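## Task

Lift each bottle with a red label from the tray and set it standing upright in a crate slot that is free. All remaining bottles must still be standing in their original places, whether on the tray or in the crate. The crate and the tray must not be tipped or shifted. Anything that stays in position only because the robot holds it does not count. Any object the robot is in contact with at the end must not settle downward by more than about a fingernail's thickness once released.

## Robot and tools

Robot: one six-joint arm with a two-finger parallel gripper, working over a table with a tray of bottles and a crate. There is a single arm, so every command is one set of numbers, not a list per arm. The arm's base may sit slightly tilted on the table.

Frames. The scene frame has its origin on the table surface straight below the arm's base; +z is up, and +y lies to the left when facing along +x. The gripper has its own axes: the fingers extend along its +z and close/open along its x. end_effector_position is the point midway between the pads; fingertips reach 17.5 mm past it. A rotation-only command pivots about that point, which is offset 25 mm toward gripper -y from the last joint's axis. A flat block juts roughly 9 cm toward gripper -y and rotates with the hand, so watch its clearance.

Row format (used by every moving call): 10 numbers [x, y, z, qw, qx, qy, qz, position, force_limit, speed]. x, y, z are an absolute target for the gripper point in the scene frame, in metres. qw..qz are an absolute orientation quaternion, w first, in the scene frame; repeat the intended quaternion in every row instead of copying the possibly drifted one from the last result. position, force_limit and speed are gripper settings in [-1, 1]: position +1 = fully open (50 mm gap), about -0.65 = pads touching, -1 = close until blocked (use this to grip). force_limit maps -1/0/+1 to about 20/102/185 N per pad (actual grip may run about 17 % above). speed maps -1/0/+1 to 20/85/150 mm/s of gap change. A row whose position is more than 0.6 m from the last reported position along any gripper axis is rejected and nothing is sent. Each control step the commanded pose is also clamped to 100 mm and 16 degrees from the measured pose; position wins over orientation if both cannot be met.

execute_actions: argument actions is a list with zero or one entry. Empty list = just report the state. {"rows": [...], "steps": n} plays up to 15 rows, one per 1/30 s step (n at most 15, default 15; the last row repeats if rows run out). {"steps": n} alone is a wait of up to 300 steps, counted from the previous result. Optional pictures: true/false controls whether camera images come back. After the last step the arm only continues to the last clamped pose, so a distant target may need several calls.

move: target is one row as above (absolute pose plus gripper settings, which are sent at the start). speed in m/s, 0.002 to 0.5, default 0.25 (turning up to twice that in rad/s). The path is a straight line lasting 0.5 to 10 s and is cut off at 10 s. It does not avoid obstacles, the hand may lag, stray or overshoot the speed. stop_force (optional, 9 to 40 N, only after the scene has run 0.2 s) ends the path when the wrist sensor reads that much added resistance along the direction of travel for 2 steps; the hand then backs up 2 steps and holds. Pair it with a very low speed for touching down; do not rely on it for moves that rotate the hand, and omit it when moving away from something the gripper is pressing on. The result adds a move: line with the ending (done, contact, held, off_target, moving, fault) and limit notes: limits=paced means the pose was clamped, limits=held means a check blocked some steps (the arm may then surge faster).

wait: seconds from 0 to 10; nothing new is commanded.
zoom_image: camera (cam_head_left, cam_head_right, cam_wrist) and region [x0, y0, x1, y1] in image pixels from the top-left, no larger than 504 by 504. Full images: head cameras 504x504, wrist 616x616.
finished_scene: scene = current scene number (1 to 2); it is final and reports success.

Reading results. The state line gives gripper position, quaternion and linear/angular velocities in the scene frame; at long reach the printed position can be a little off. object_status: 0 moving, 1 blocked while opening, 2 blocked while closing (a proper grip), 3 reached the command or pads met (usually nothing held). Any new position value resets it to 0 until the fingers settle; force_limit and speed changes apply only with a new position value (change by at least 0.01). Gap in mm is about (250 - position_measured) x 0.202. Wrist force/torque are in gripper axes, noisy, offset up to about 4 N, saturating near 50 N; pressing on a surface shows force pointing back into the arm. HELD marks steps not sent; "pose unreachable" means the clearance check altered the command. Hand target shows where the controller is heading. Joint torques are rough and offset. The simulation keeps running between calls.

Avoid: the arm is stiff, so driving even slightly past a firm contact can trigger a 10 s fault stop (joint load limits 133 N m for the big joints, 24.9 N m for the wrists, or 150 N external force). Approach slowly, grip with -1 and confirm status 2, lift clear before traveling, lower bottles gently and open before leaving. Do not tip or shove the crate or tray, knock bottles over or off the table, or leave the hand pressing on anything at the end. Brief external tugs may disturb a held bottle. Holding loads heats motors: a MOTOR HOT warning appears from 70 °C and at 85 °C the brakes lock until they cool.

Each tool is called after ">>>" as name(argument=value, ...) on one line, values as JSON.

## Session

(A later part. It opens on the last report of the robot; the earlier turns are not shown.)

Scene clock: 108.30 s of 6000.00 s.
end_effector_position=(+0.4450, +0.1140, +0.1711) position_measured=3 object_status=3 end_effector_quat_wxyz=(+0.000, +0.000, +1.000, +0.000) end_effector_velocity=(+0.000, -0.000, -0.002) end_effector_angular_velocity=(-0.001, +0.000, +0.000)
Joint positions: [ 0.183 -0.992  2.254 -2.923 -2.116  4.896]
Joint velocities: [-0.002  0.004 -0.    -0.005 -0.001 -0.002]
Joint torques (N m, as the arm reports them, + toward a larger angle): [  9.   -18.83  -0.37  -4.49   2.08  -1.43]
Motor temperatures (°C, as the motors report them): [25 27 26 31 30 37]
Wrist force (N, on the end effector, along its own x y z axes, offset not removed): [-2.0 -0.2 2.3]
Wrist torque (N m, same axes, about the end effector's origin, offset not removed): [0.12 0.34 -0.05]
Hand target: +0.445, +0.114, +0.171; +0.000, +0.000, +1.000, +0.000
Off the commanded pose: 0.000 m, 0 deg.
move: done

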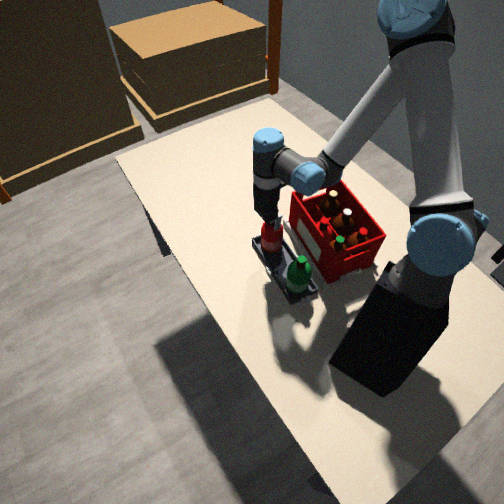

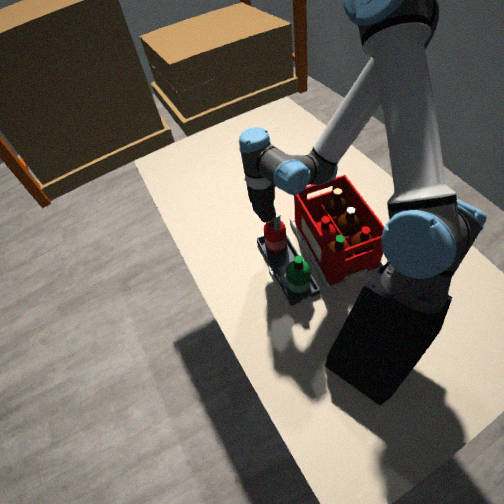

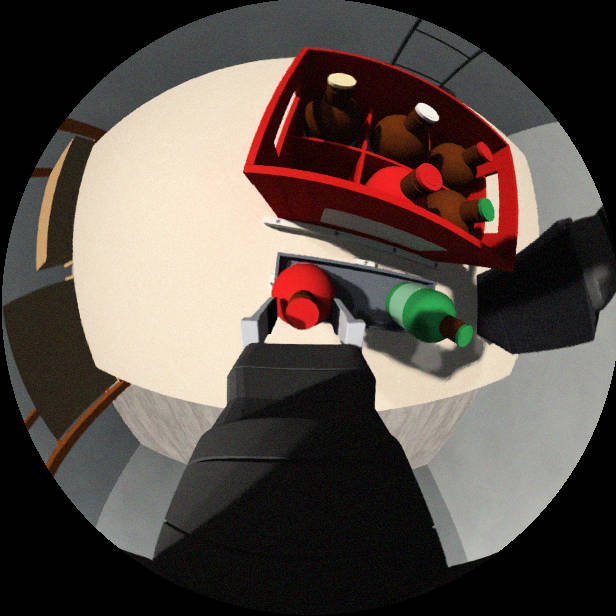

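>>> move(target=[0.445,0.114,0.171,0,0,1,0,-1,-0.4,-0.5])

>>> move(target=[0.445,0.114,0.37,0,0,1,0,-1,-0.4,-0.5], speed=0.12)

>>> move(target=[0.426,-0.025,0.36,0,0,1,0,-1,-0.4,-0.5], speed=0.12)

>>> move(target=[0.426,-0.025,0.21,0,0,1,0,-1,-0.4,-0.5], speed=0.017, stop_force=9)

>>> zoom_image(camera="cam_wrist", region=[180,180,440,350])

Scene clock: 118.63 s of 6000.00 s.
end_effector_position=(+0.4450, +0.1140, +0.1710) position_measured=127 object_status=2 end_effector_quat_wxyz=(-0.000, +0.000, +1.000, +0.000) end_effector_velocity=(+0.000, -0.000, +0.000) end_effector_angular_velocity=(+0.001, -0.002, -0.002)
Joint positions: [ 0.183 -0.992  2.254 -2.923 -2.116  4.896]
Joint velocities: [-0.    -0.001  0.001 -0.002  0.     0.   ]
Joint torques (N m, as the arm reports them, + toward a larger angle): [  8.89 -18.63  -9.77  -1.41  -1.83  -0.89]
Motor temperatures (°C, as the motors report them): [25 27 26 31 30 37]
Wrist force (N, on the end effector, along its own x y z axes, offset not removed): [-2.0 -1.1 -0.3]
Wrist torque (N m, same axes, about the end effector's origin, offset not removed): [-0.04 0.10 -0.16]
Hand target: +0.445, +0.114, +0.171; +0.000, +0.000, +1.000, +0.000
Off the commanded pose: 0.000 m, 0 deg.
After step 90, 6.63 s passed at rest.
move: done

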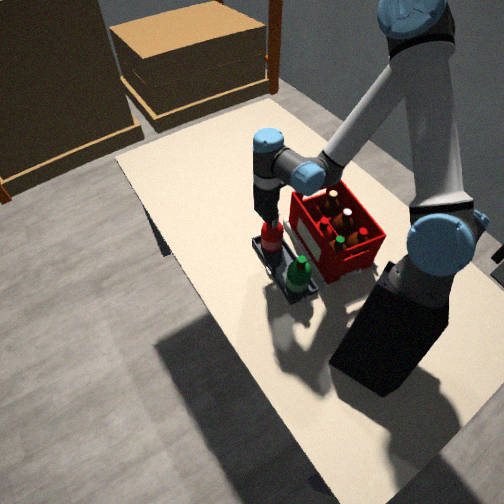

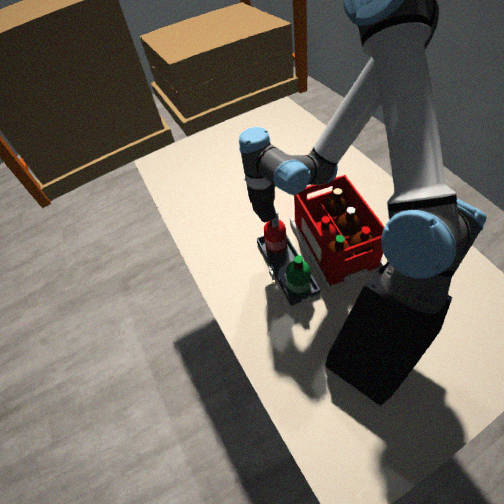

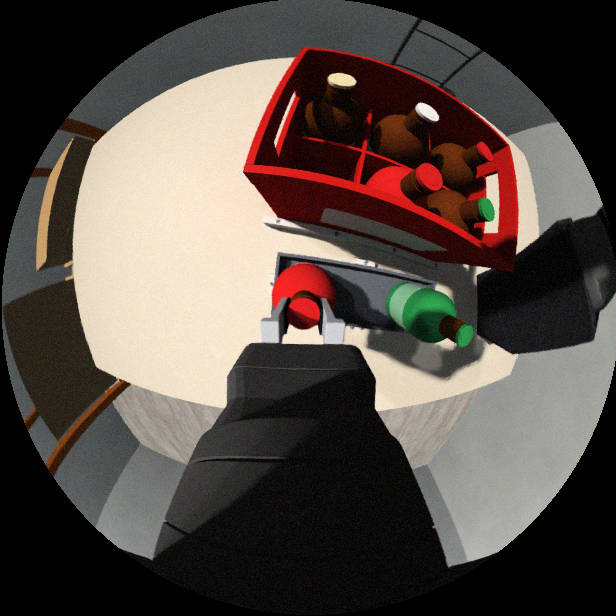

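Scene clock: 120.73 s of 6000.00 s.
end_effector_position=(+0.4450, +0.1138, +0.3698) position_measured=127 object_status=2 end_effector_quat_wxyz=(-0.000, -0.000, +1.000, -0.000) end_effector_velocity=(-0.001, +0.000, +0.001) end_effector_angular_velocity=(-0.002, +0.002, +0.002)
Joint positions: [ 0.408 -1.386  2.086 -2.222 -2.122  5.16 ]
Joint velocities: [ 0.002 -0.001 -0.     0.006 -0.001  0.002]
Joint torques (N m, as the arm reports them, + toward a larger angle): [ 25.31 -41.42 -24.56  -1.35   1.84   1.55]
Motor temperatures (°C, as the motors report them): [25 27 26 31 30 37]
Wrist force (N, on the end effector, along its own x y z axes, offset not removed): [0.0 -0.7 8.7]
Wrist torque (N m, same axes, about the end effector's origin, offset not removed): [0.03 0.04 -0.24]
Hand target: +0.445, +0.114, +0.370; -0.000, -0.000, +1.000, -0.000
Off the commanded pose: 0.000 m, 0 deg.
move: done

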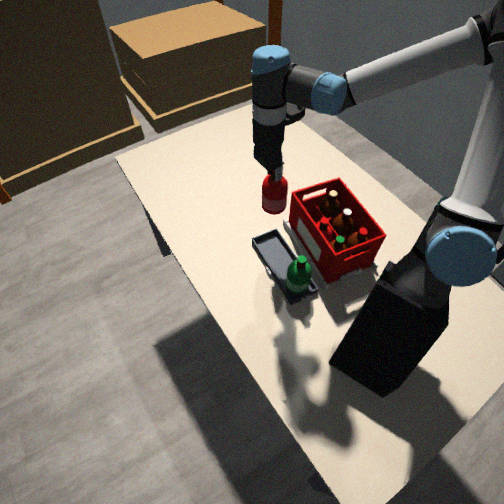

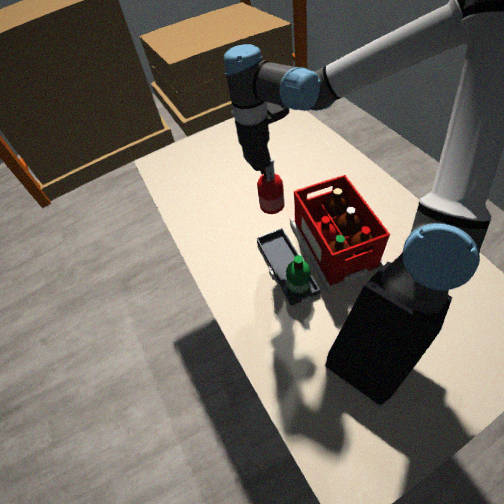

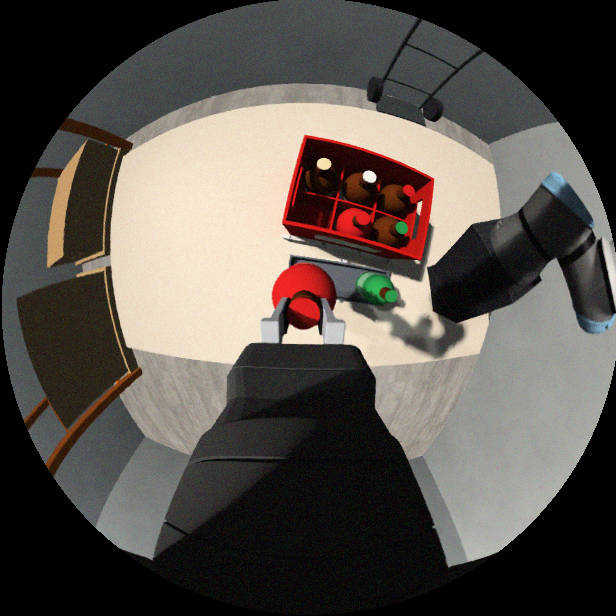

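Scene clock: 122.33 s of 6000.00 s.
end_effector_position=(+0.4264, -0.0247, +0.3600) position_measured=127 object_status=2 end_effector_quat_wxyz=(+0.000, +0.000, +1.000, +0.000) end_effector_velocity=(-0.001, -0.000, -0.001) end_effector_angular_velocity=(+0.001, +0.002, +0.003)
Joint positions: [ 0.142 -1.675  2.262 -2.273 -2.111  4.848]
Joint velocities: [-0.002 -0.002  0.003  0.     0.001 -0.004]
Joint torques (N m, as the arm reports them, + toward a larger angle): [  1.41 -35.83 -11.3   -5.     1.9   -1.47]
Motor temperatures (°C, as the motors report them): [25 27 26 31 30 37]
Wrist force (N, on the end effector, along its own x y z axes, offset not removed): [1.3 1.2 7.0]
Wrist torque (N m, same axes, about the end effector's origin, offset not removed): [0.24 -0.11 -0.09]
Hand target: +0.426, -0.025, +0.360; +0.000, +0.000, +1.000, +0.001
Off the commanded pose: 0.000 m, 0 deg.
move: done

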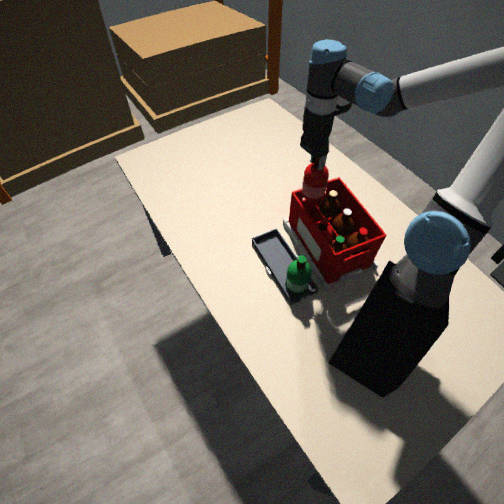

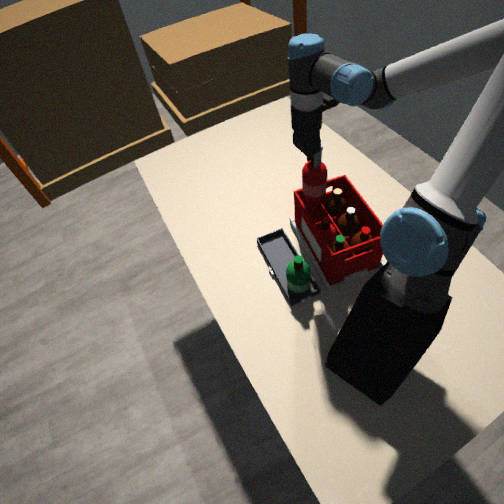

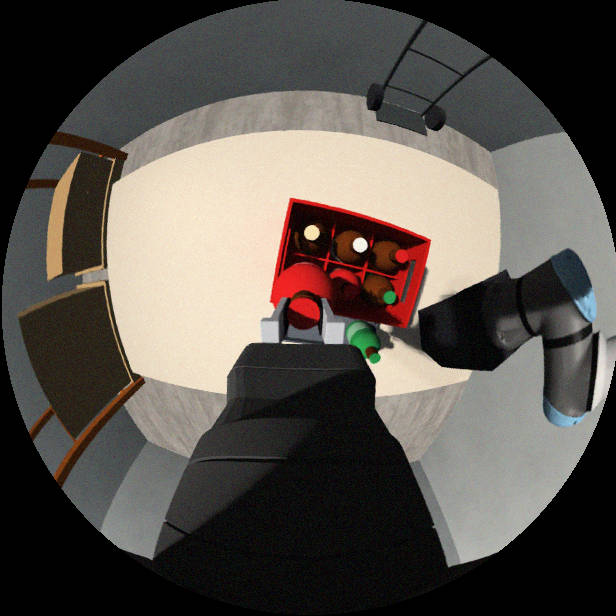

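Scene clock: 131.40 s of 6000.00 s.
end_effector_position=(+0.4260, -0.0249, +0.2101) position_measured=127 object_status=2 end_effector_quat_wxyz=(+0.000, +0.000, +1.000, +0.000) end_effector_velocity=(+0.001, -0.000, -0.002) end_effector_angular_velocity=(+0.001, -0.000, -0.001)
Joint positions: [-0.058 -1.34   2.427 -2.886 -2.077  4.621]
Joint velocities: [-0.003  0.005 -0.001 -0.005  0.002 -0.002]
Joint torques (N m, as the arm reports them, + toward a larger angle): [  5.08 -13.85   0.84  -3.62   2.06  -1.1 ]
Motor temperatures (°C, as the motors report them): [25 27 26 31 30 37]
Wrist force (N, on the end effector, along its own x y z axes, offset not removed): [-4.7 1.0 2.7]
Wrist torque (N m, same axes, about the end effector's origin, offset not removed): [0.16 -0.27 -0.16]
Hand target: +0.426, -0.025, +0.210; +0.000, +0.000, +1.000, +0.000
Off the commanded pose: 0.000 m, 0 deg.
move: done

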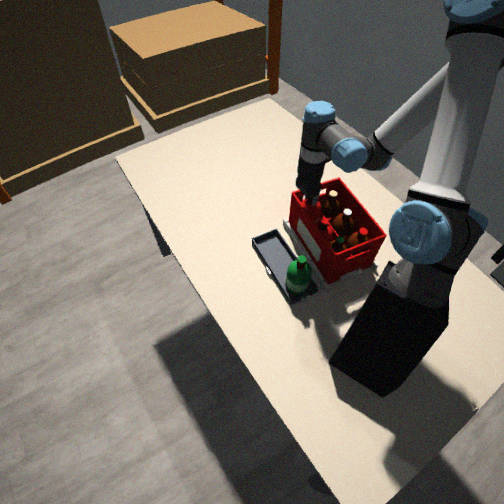

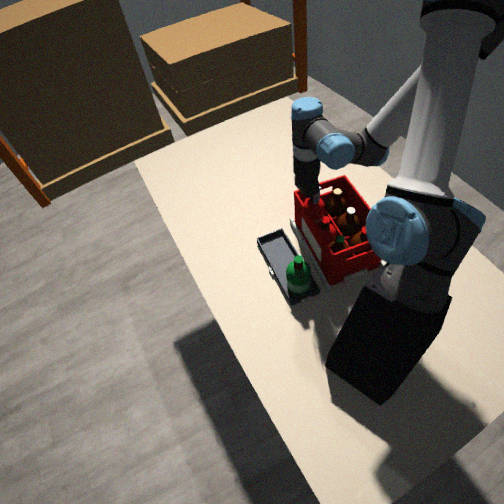

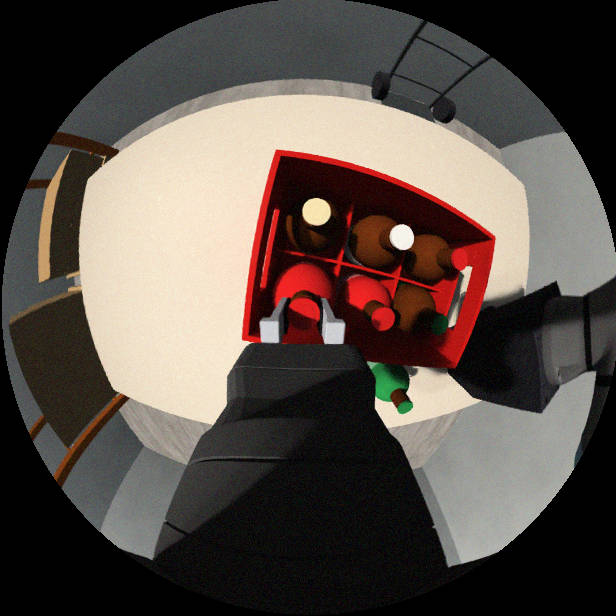

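Region (180, 180, 440, 350) of cam_wrist's 616x616 image, scaled by 1.938, with more detail than that image has; it fills the top 330 rows of this view, and the rest is white.

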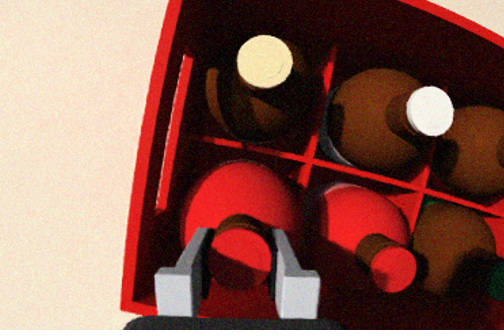

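>>> move(target=[0.426,-0.025,0.165,0,0,1,0,-1,-0.4,-0.5], speed=0.01, stop_force=12)

Scene clock: 139.83 s of 6000.00 s.
end_effector_position=(+0.4259, -0.0250, +0.1737) position_measured=127 object_status=2 end_effector_quat_wxyz=(-0.000, -0.000, +1.000, +0.000) end_effector_velocity=(-0.001, +0.000, +0.001) end_effector_angular_velocity=(+0.001, +0.004, -0.001)
Joint positions: [-0.104 -1.227  2.437 -3.033 -2.067  4.57 ]
Joint velocities: [ 0.002 -0.006  0.001  0.011  0.     0.005]
Joint torques (N m, as the arm reports them, + toward a larger angle): [ 20.42 -34.49   8.05   2.9    2.25   1.6 ]
Motor temperatures (°C, as the motors report them): [25 27 26 31 30 37]
Wrist force (N, on the end effector, along its own x y z axes, offset not removed): [-4.5 1.4 -23.6]
Wrist torque (N m, same axes, about the end effector's origin, offset not removed): [0.60 -0.33 -0.18]
Hand target: +0.426, -0.025, +0.174; +0.000, +0.000, +1.000, +0.000
Off the commanded pose: 0.009 m, 0 deg.
After step 90, 1.43 s passed at rest.
move: contact

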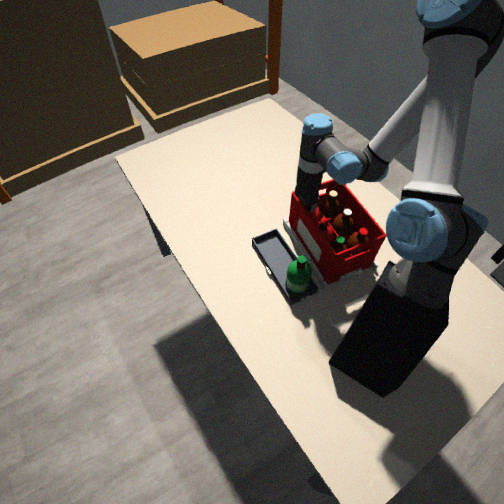

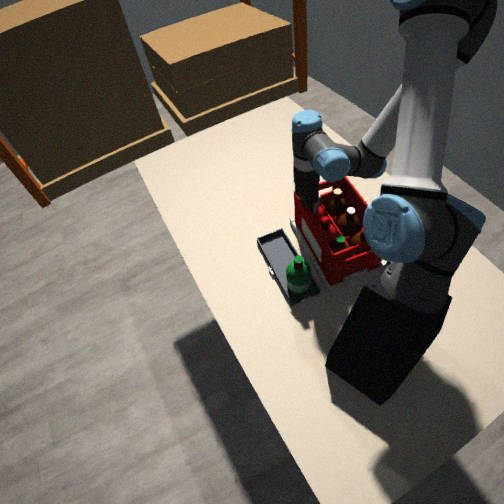

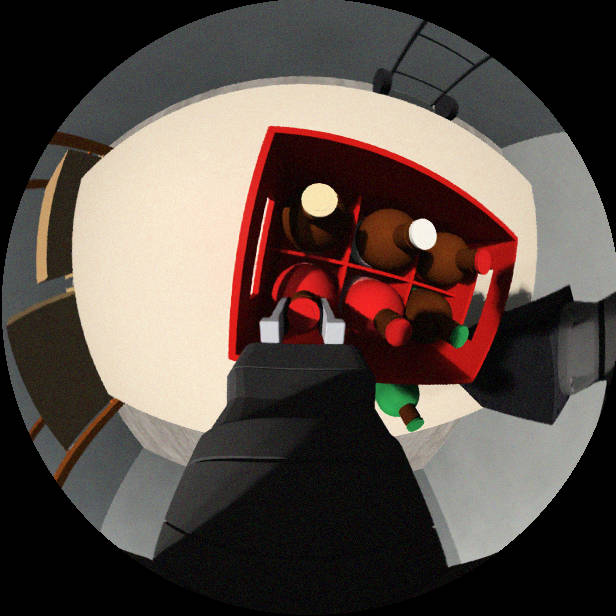

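>>> move(target=[0.426,-0.025,0.176,0,0,1,0,0.1,0,0], speed=0.01)

>>> move(target=[0.426,-0.025,0.32,0,0,1,0,0.1,0,0], speed=0.1)

>>> zoom_image(camera="cam_wrist", region=[180,160,440,360])

Scene clock: 145.80 s of 6000.00 s.
end_effector_position=(+0.4260, -0.0250, +0.1760) position_measured=129 object_status=2 end_effector_quat_wxyz=(+0.000, -0.000, +1.000, -0.000) end_effector_velocity=(+0.000, +0.000, +0.000) end_effector_angular_velocity=(+0.001, +0.000, +0.000)
Joint positions: [-0.101 -1.234  2.436 -3.025 -2.068  4.573]
Joint velocities: [ 0.001 -0.    -0.001  0.002  0.     0.001]
Joint torques (N m, as the arm reports them, + toward a larger angle): [ 25.84 -43.84  -7.43  -0.29  -2.6    1.59]
Motor temperatures (°C, as the motors report them): [25 27 26 31 30 37]
Wrist force (N, on the end effector, along its own x y z axes, offset not removed): [-7.3 -2.4 5.7]
Wrist torque (N m, same axes, about the end effector's origin, offset not removed): [-0.15 0.17 -0.15]
Hand target: +0.426, -0.025, +0.176; -0.000, -0.000, +1.000, -0.000
Off the commanded pose: 0.000 m, 0 deg.
After step 90, 2.27 s passed at rest.
move: done

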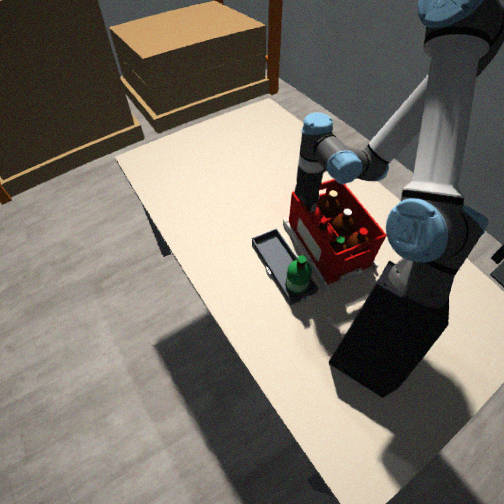

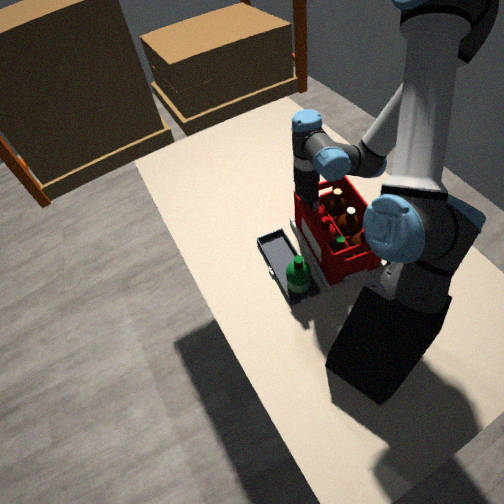

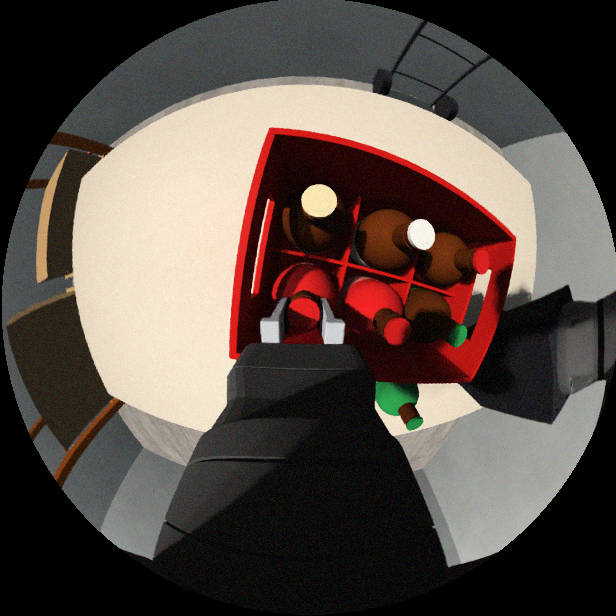

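Scene clock: 147.67 s of 6000.00 s.
end_effector_position=(+0.4260, -0.0251, +0.3199) position_measured=129 object_status=2 end_effector_quat_wxyz=(-0.000, -0.000, +1.000, -0.000) end_effector_velocity=(-0.000, +0.000, +0.001) end_effector_angular_velocity=(+0.000, +0.002, -0.001)
Joint positions: [ 0.088 -1.61   2.323 -2.43  -2.106  4.785]
Joint velocities: [ 0.001 -0.001 -0.001  0.005 -0.     0.003]
Joint torques (N m, as the arm reports them, + toward a larger angle): [ 22.52 -37.92 -22.05  -1.29  -2.53   1.55]
Motor temperatures (°C, as the motors report them): [25 27 26 31 30 37]
Wrist force (N, on the end effector, along its own x y z axes, offset not removed): [0.8 1.2 8.1]
Wrist torque (N m, same axes, about the end effector's origin, offset not removed): [0.38 -0.11 -0.39]
Hand target: +0.426, -0.025, +0.320; -0.000, -0.000, +1.000, -0.000
Off the commanded pose: 0.000 m, 0 deg.
move: done

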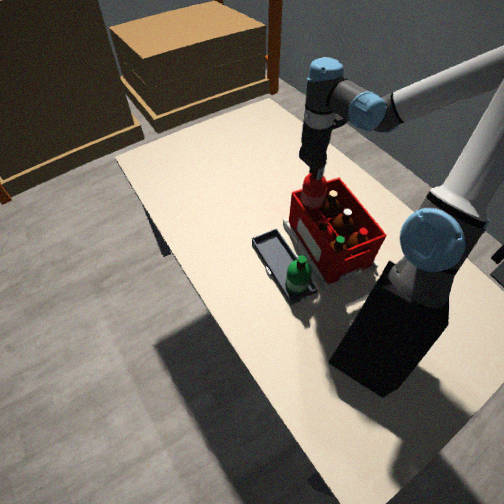

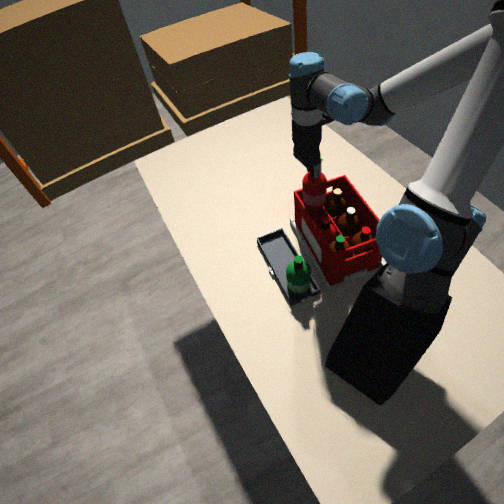

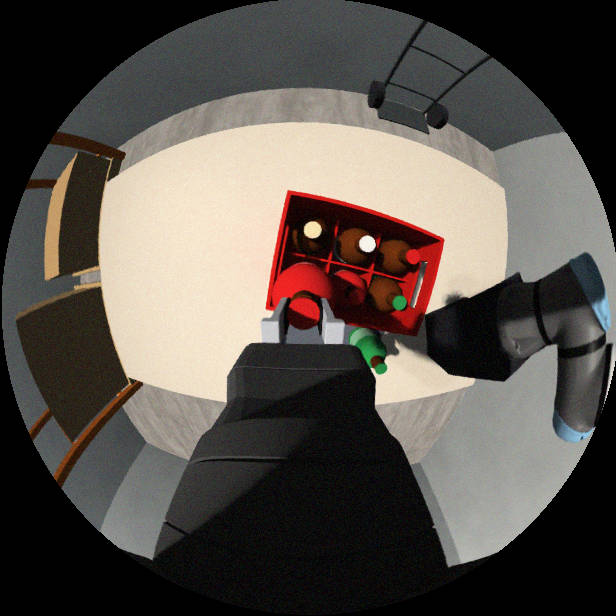

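Region (180, 160, 440, 360) of cam_wrist's 616x616 image, scaled by 1.938, with more detail than that image has; it fills the top 388 rows of this view, and the rest is white.

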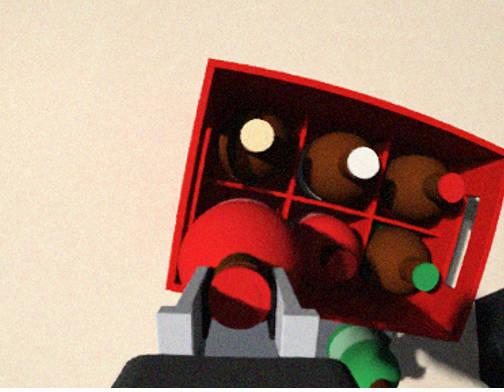

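>>> move(target=[0.425,-0.025,0.165,0,0,1,0,0.1,0,0], speed=0.017, stop_force=12)

>>> execute_actions(actions=[{"rows":[[0.425,-0.025,0.177,0,0,1,0,0.4,0,0]],"steps":15}])

>>> wait(seconds=0.5)

Scene clock: 161.67 s of 6000.00 s.
end_effector_position=(+0.4249, -0.0248, +0.1737) position_measured=129 object_status=2 end_effector_quat_wxyz=(-0.000, -0.000, +1.000, +0.000) end_effector_velocity=(-0.002, +0.001, +0.002) end_effector_angular_velocity=(+0.001, +0.006, +0.000)
Joint positions: [-0.104 -1.228  2.439 -3.036 -2.066  4.569]
Joint velocities: [ 0.004 -0.008  0.002  0.016 -0.001  0.007]
Joint torques (N m, as the arm reports them, + toward a larger angle): [ 19.83 -33.42   8.57   3.04   1.27   1.83]
Motor temperatures (°C, as the motors report them): [25 27 26 31 30 37]
Wrist force (N, on the end effector, along its own x y z axes, offset not removed): [-9.4 2.3 -24.9]
Wrist torque (N m, same axes, about the end effector's origin, offset not removed): [0.75 0.23 -0.15]
Hand target: +0.425, -0.025, +0.174; +0.000, +0.000, +1.000, +0.000
Off the commanded pose: 0.009 m, 0 deg.
After step 90, 2.03 s passed at rest.
move: contact

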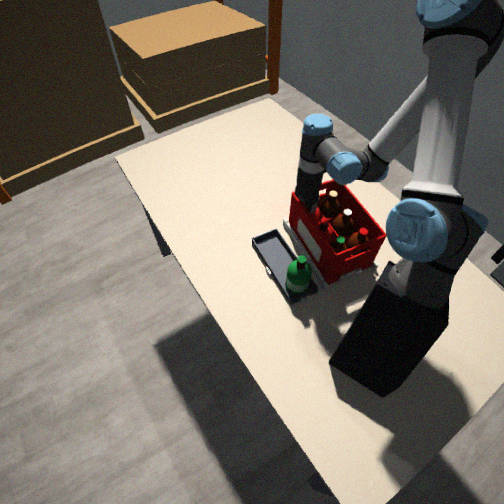

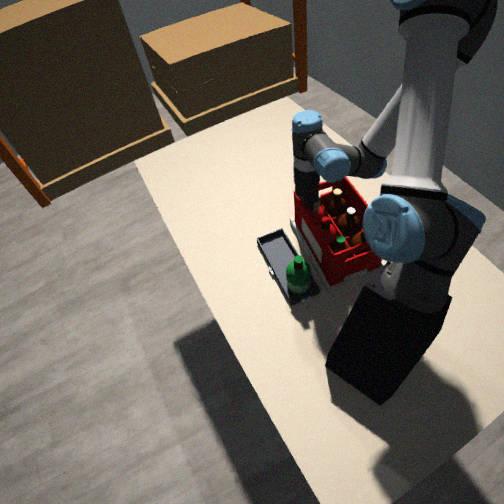

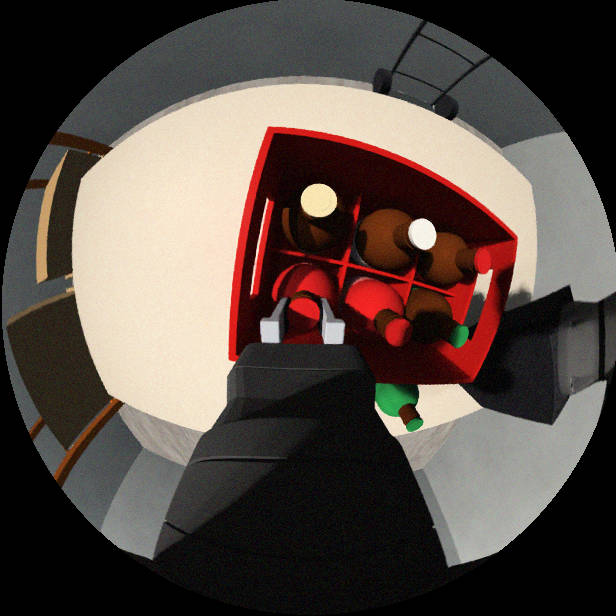

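Scene clock: 162.17 s of 6000.00 s.
end_effector_position=(+0.4250, -0.0250, +0.1770) position_measured=92 object_status=3 end_effector_quat_wxyz=(-0.000, -0.000, +1.000, -0.000) end_effector_velocity=(+0.000, -0.000, +0.000) end_effector_angular_velocity=(+0.000, +0.000, -0.001)
Joint positions: [-0.1   -1.238  2.439 -3.023 -2.068  4.574]
Joint velocities: [-0.    -0.    -0.     0.     0.     0.001]
Joint torques (N m, as the arm reports them, + toward a larger angle): [ 24.78 -42.98  -9.84  -0.88  -2.39   1.48]
Motor temperatures (°C, as the motors report them): [25 27 26 31 30 37]
Wrist force (N, on the end effector, along its own x y z axes, offset not removed): [-2.5 0.3 2.9]
Wrist torque (N m, same axes, about the end effector's origin, offset not removed): [0.20 0.49 -0.08]
Hand target: +0.425, -0.025, +0.177; -0.000, -0.000, +1.000, -0.000
Off the commanded pose: 0.000 m, 0 deg.
Steps of this call (steps 1 to 15: all 15 steps of this action). Readings (end_effector_position | what the end effector reports):
1: (+0.4249, -0.0248, +0.1739) | position_measured=120 object_status=0
2: (+0.4247, -0.0247, +0.1745) | position_measured=106 object_status=0
4: (+0.4247, -0.0248, +0.1757) | position_measured=92 object_status=0
8: (+0.4249, -0.0250, +0.1767) | position_measured=92 object_status=0
15: the state above

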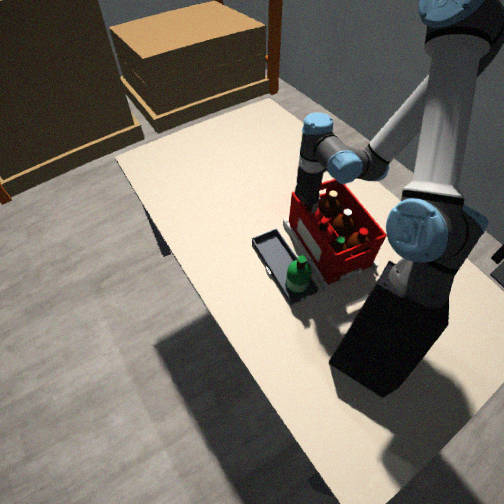

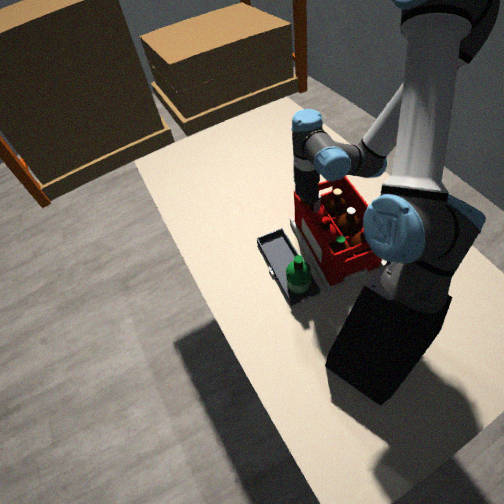

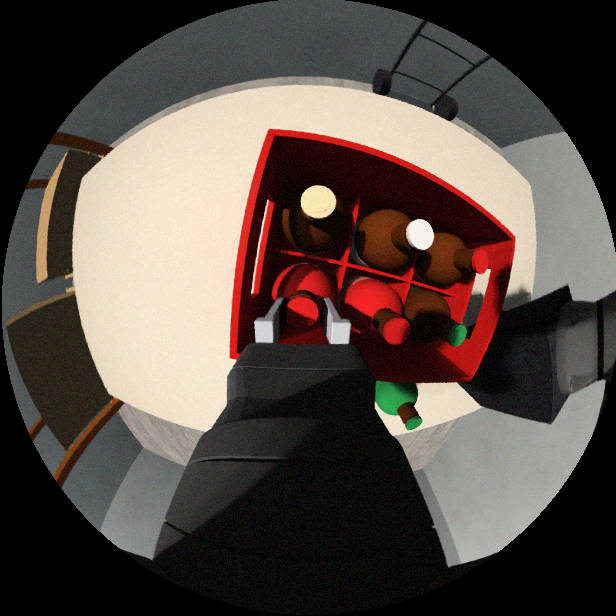

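Scene clock: 162.67 s of 6000.00 s.
end_effector_position=(+0.4250, -0.0250, +0.1770) position_measured=92 object_status=3 end_effector_quat_wxyz=(-0.000, -0.000, +1.000, -0.000) end_effector_velocity=(-0.001, +0.000, -0.000) end_effector_angular_velocity=(+0.000, +0.002, +0.001)
Joint positions: [-0.1   -1.238  2.439 -3.023 -2.068  4.574]
Joint velocities: [ 0.     0.     0.001  0.001 -0.    -0.   ]
Joint torques (N m, as the arm reports them, + toward a larger angle): [ 25.04 -42.7   -9.86  -0.83  -2.39   1.53]
Motor temperatures (°C, as the motors report them): [25 27 26 31 30 37]
Wrist force (N, on the end effector, along its own x y z axes, offset not removed): [0.1 1.7 1.4]
Wrist torque (N m, same axes, about the end effector's origin, offset not removed): [0.40 0.00 -0.05]
Hand target: +0.425, -0.025, +0.177; -0.000, -0.000, +1.000, -0.000
Off the commanded pose: 0.000 m, 0 deg.
Steps of this call (steps 1 to 15: nothing new was sent). Readings (end_effector_position | what the end effector reports):
1: (+0.4250, -0.0250, +0.1770) | position_measured=92 object_status=3
2: (+0.4250, -0.0250, +0.1770) | position_measured=92 object_status=3
4: (+0.4250, -0.0250, +0.1770) | position_measured=92 object_status=3
8: (+0.4250, -0.0250, +0.1770) | position_measured=92 object_status=3
15: the state above

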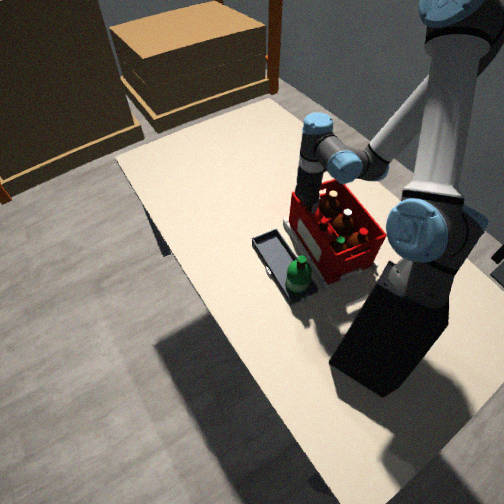

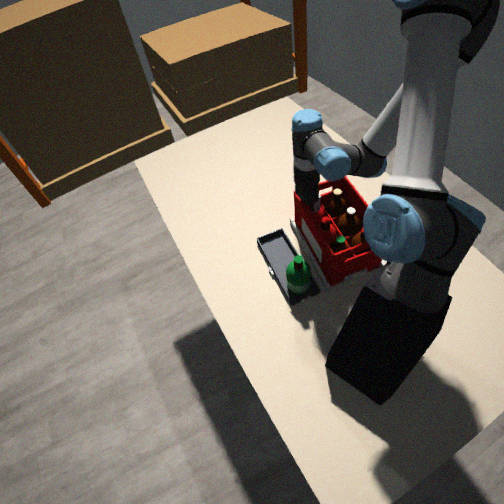

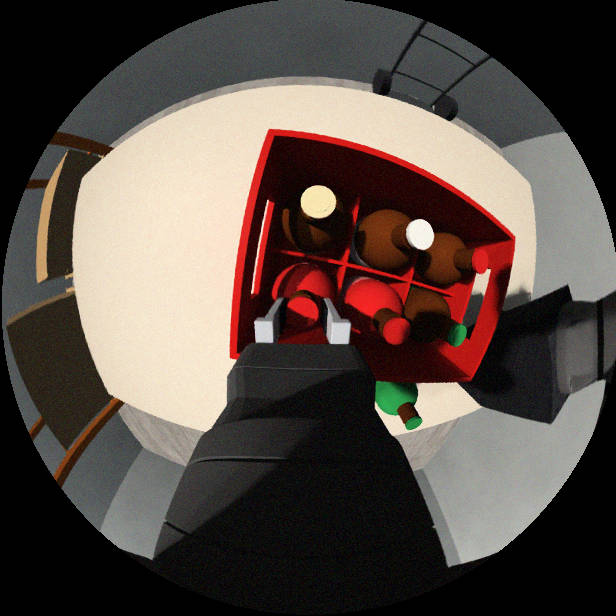

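>>> move(target=[0.425,-0.025,0.33,0,0,1,0,0.4,0,0], speed=0.1)

Scene clock: 168.43 s of 6000.00 s.
end_effector_position=(+0.4250, -0.0252, +0.3299) position_measured=92 object_status=3 end_effector_quat_wxyz=(-0.000, -0.000, +1.000, -0.000) end_effector_velocity=(-0.000, +0.000, +0.001) end_effector_angular_velocity=(-0.001, +0.001, +0.001)
Joint positions: [ 0.101 -1.63   2.312 -2.391 -2.108  4.801]
Joint velocities: [ 0.002 -0.001 -0.002  0.005 -0.001  0.002]
Joint torques (N m, as the arm reports them, + toward a larger angle): [ 19.88 -33.84 -20.54  -0.92  -2.4    1.57]
Motor temperatures (°C, as the motors report them): [25 27 26 31 30 37]
Wrist force (N, on the end effector, along its own x y z axes, offset not removed): [2.6 2.2 3.6]
Wrist torque (N m, same axes, about the end effector's origin, offset not removed): [0.45 -0.41 -0.37]
Hand target: +0.425, -0.025, +0.330; -0.000, -0.000, +1.000, -0.000
Off the commanded pose: 0.000 m, 0 deg.
After step 90, 0.80 s passed at rest.
move: done

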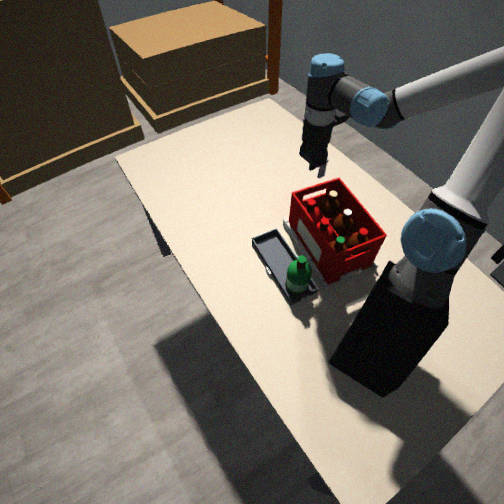

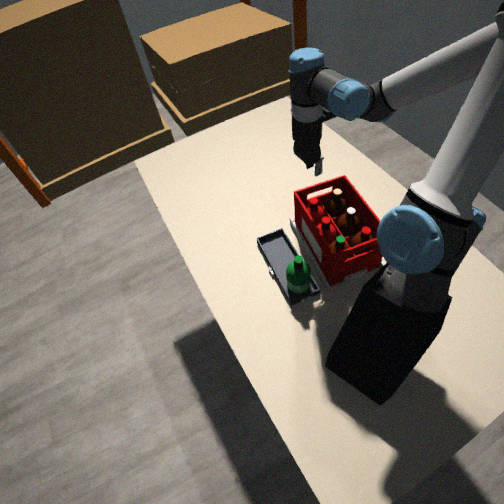

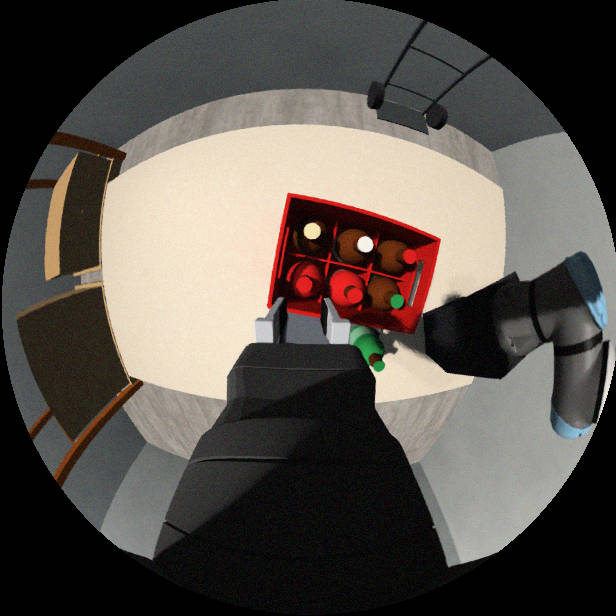

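>>> finished_scene(scene=2)

The scene is finished: the task was done.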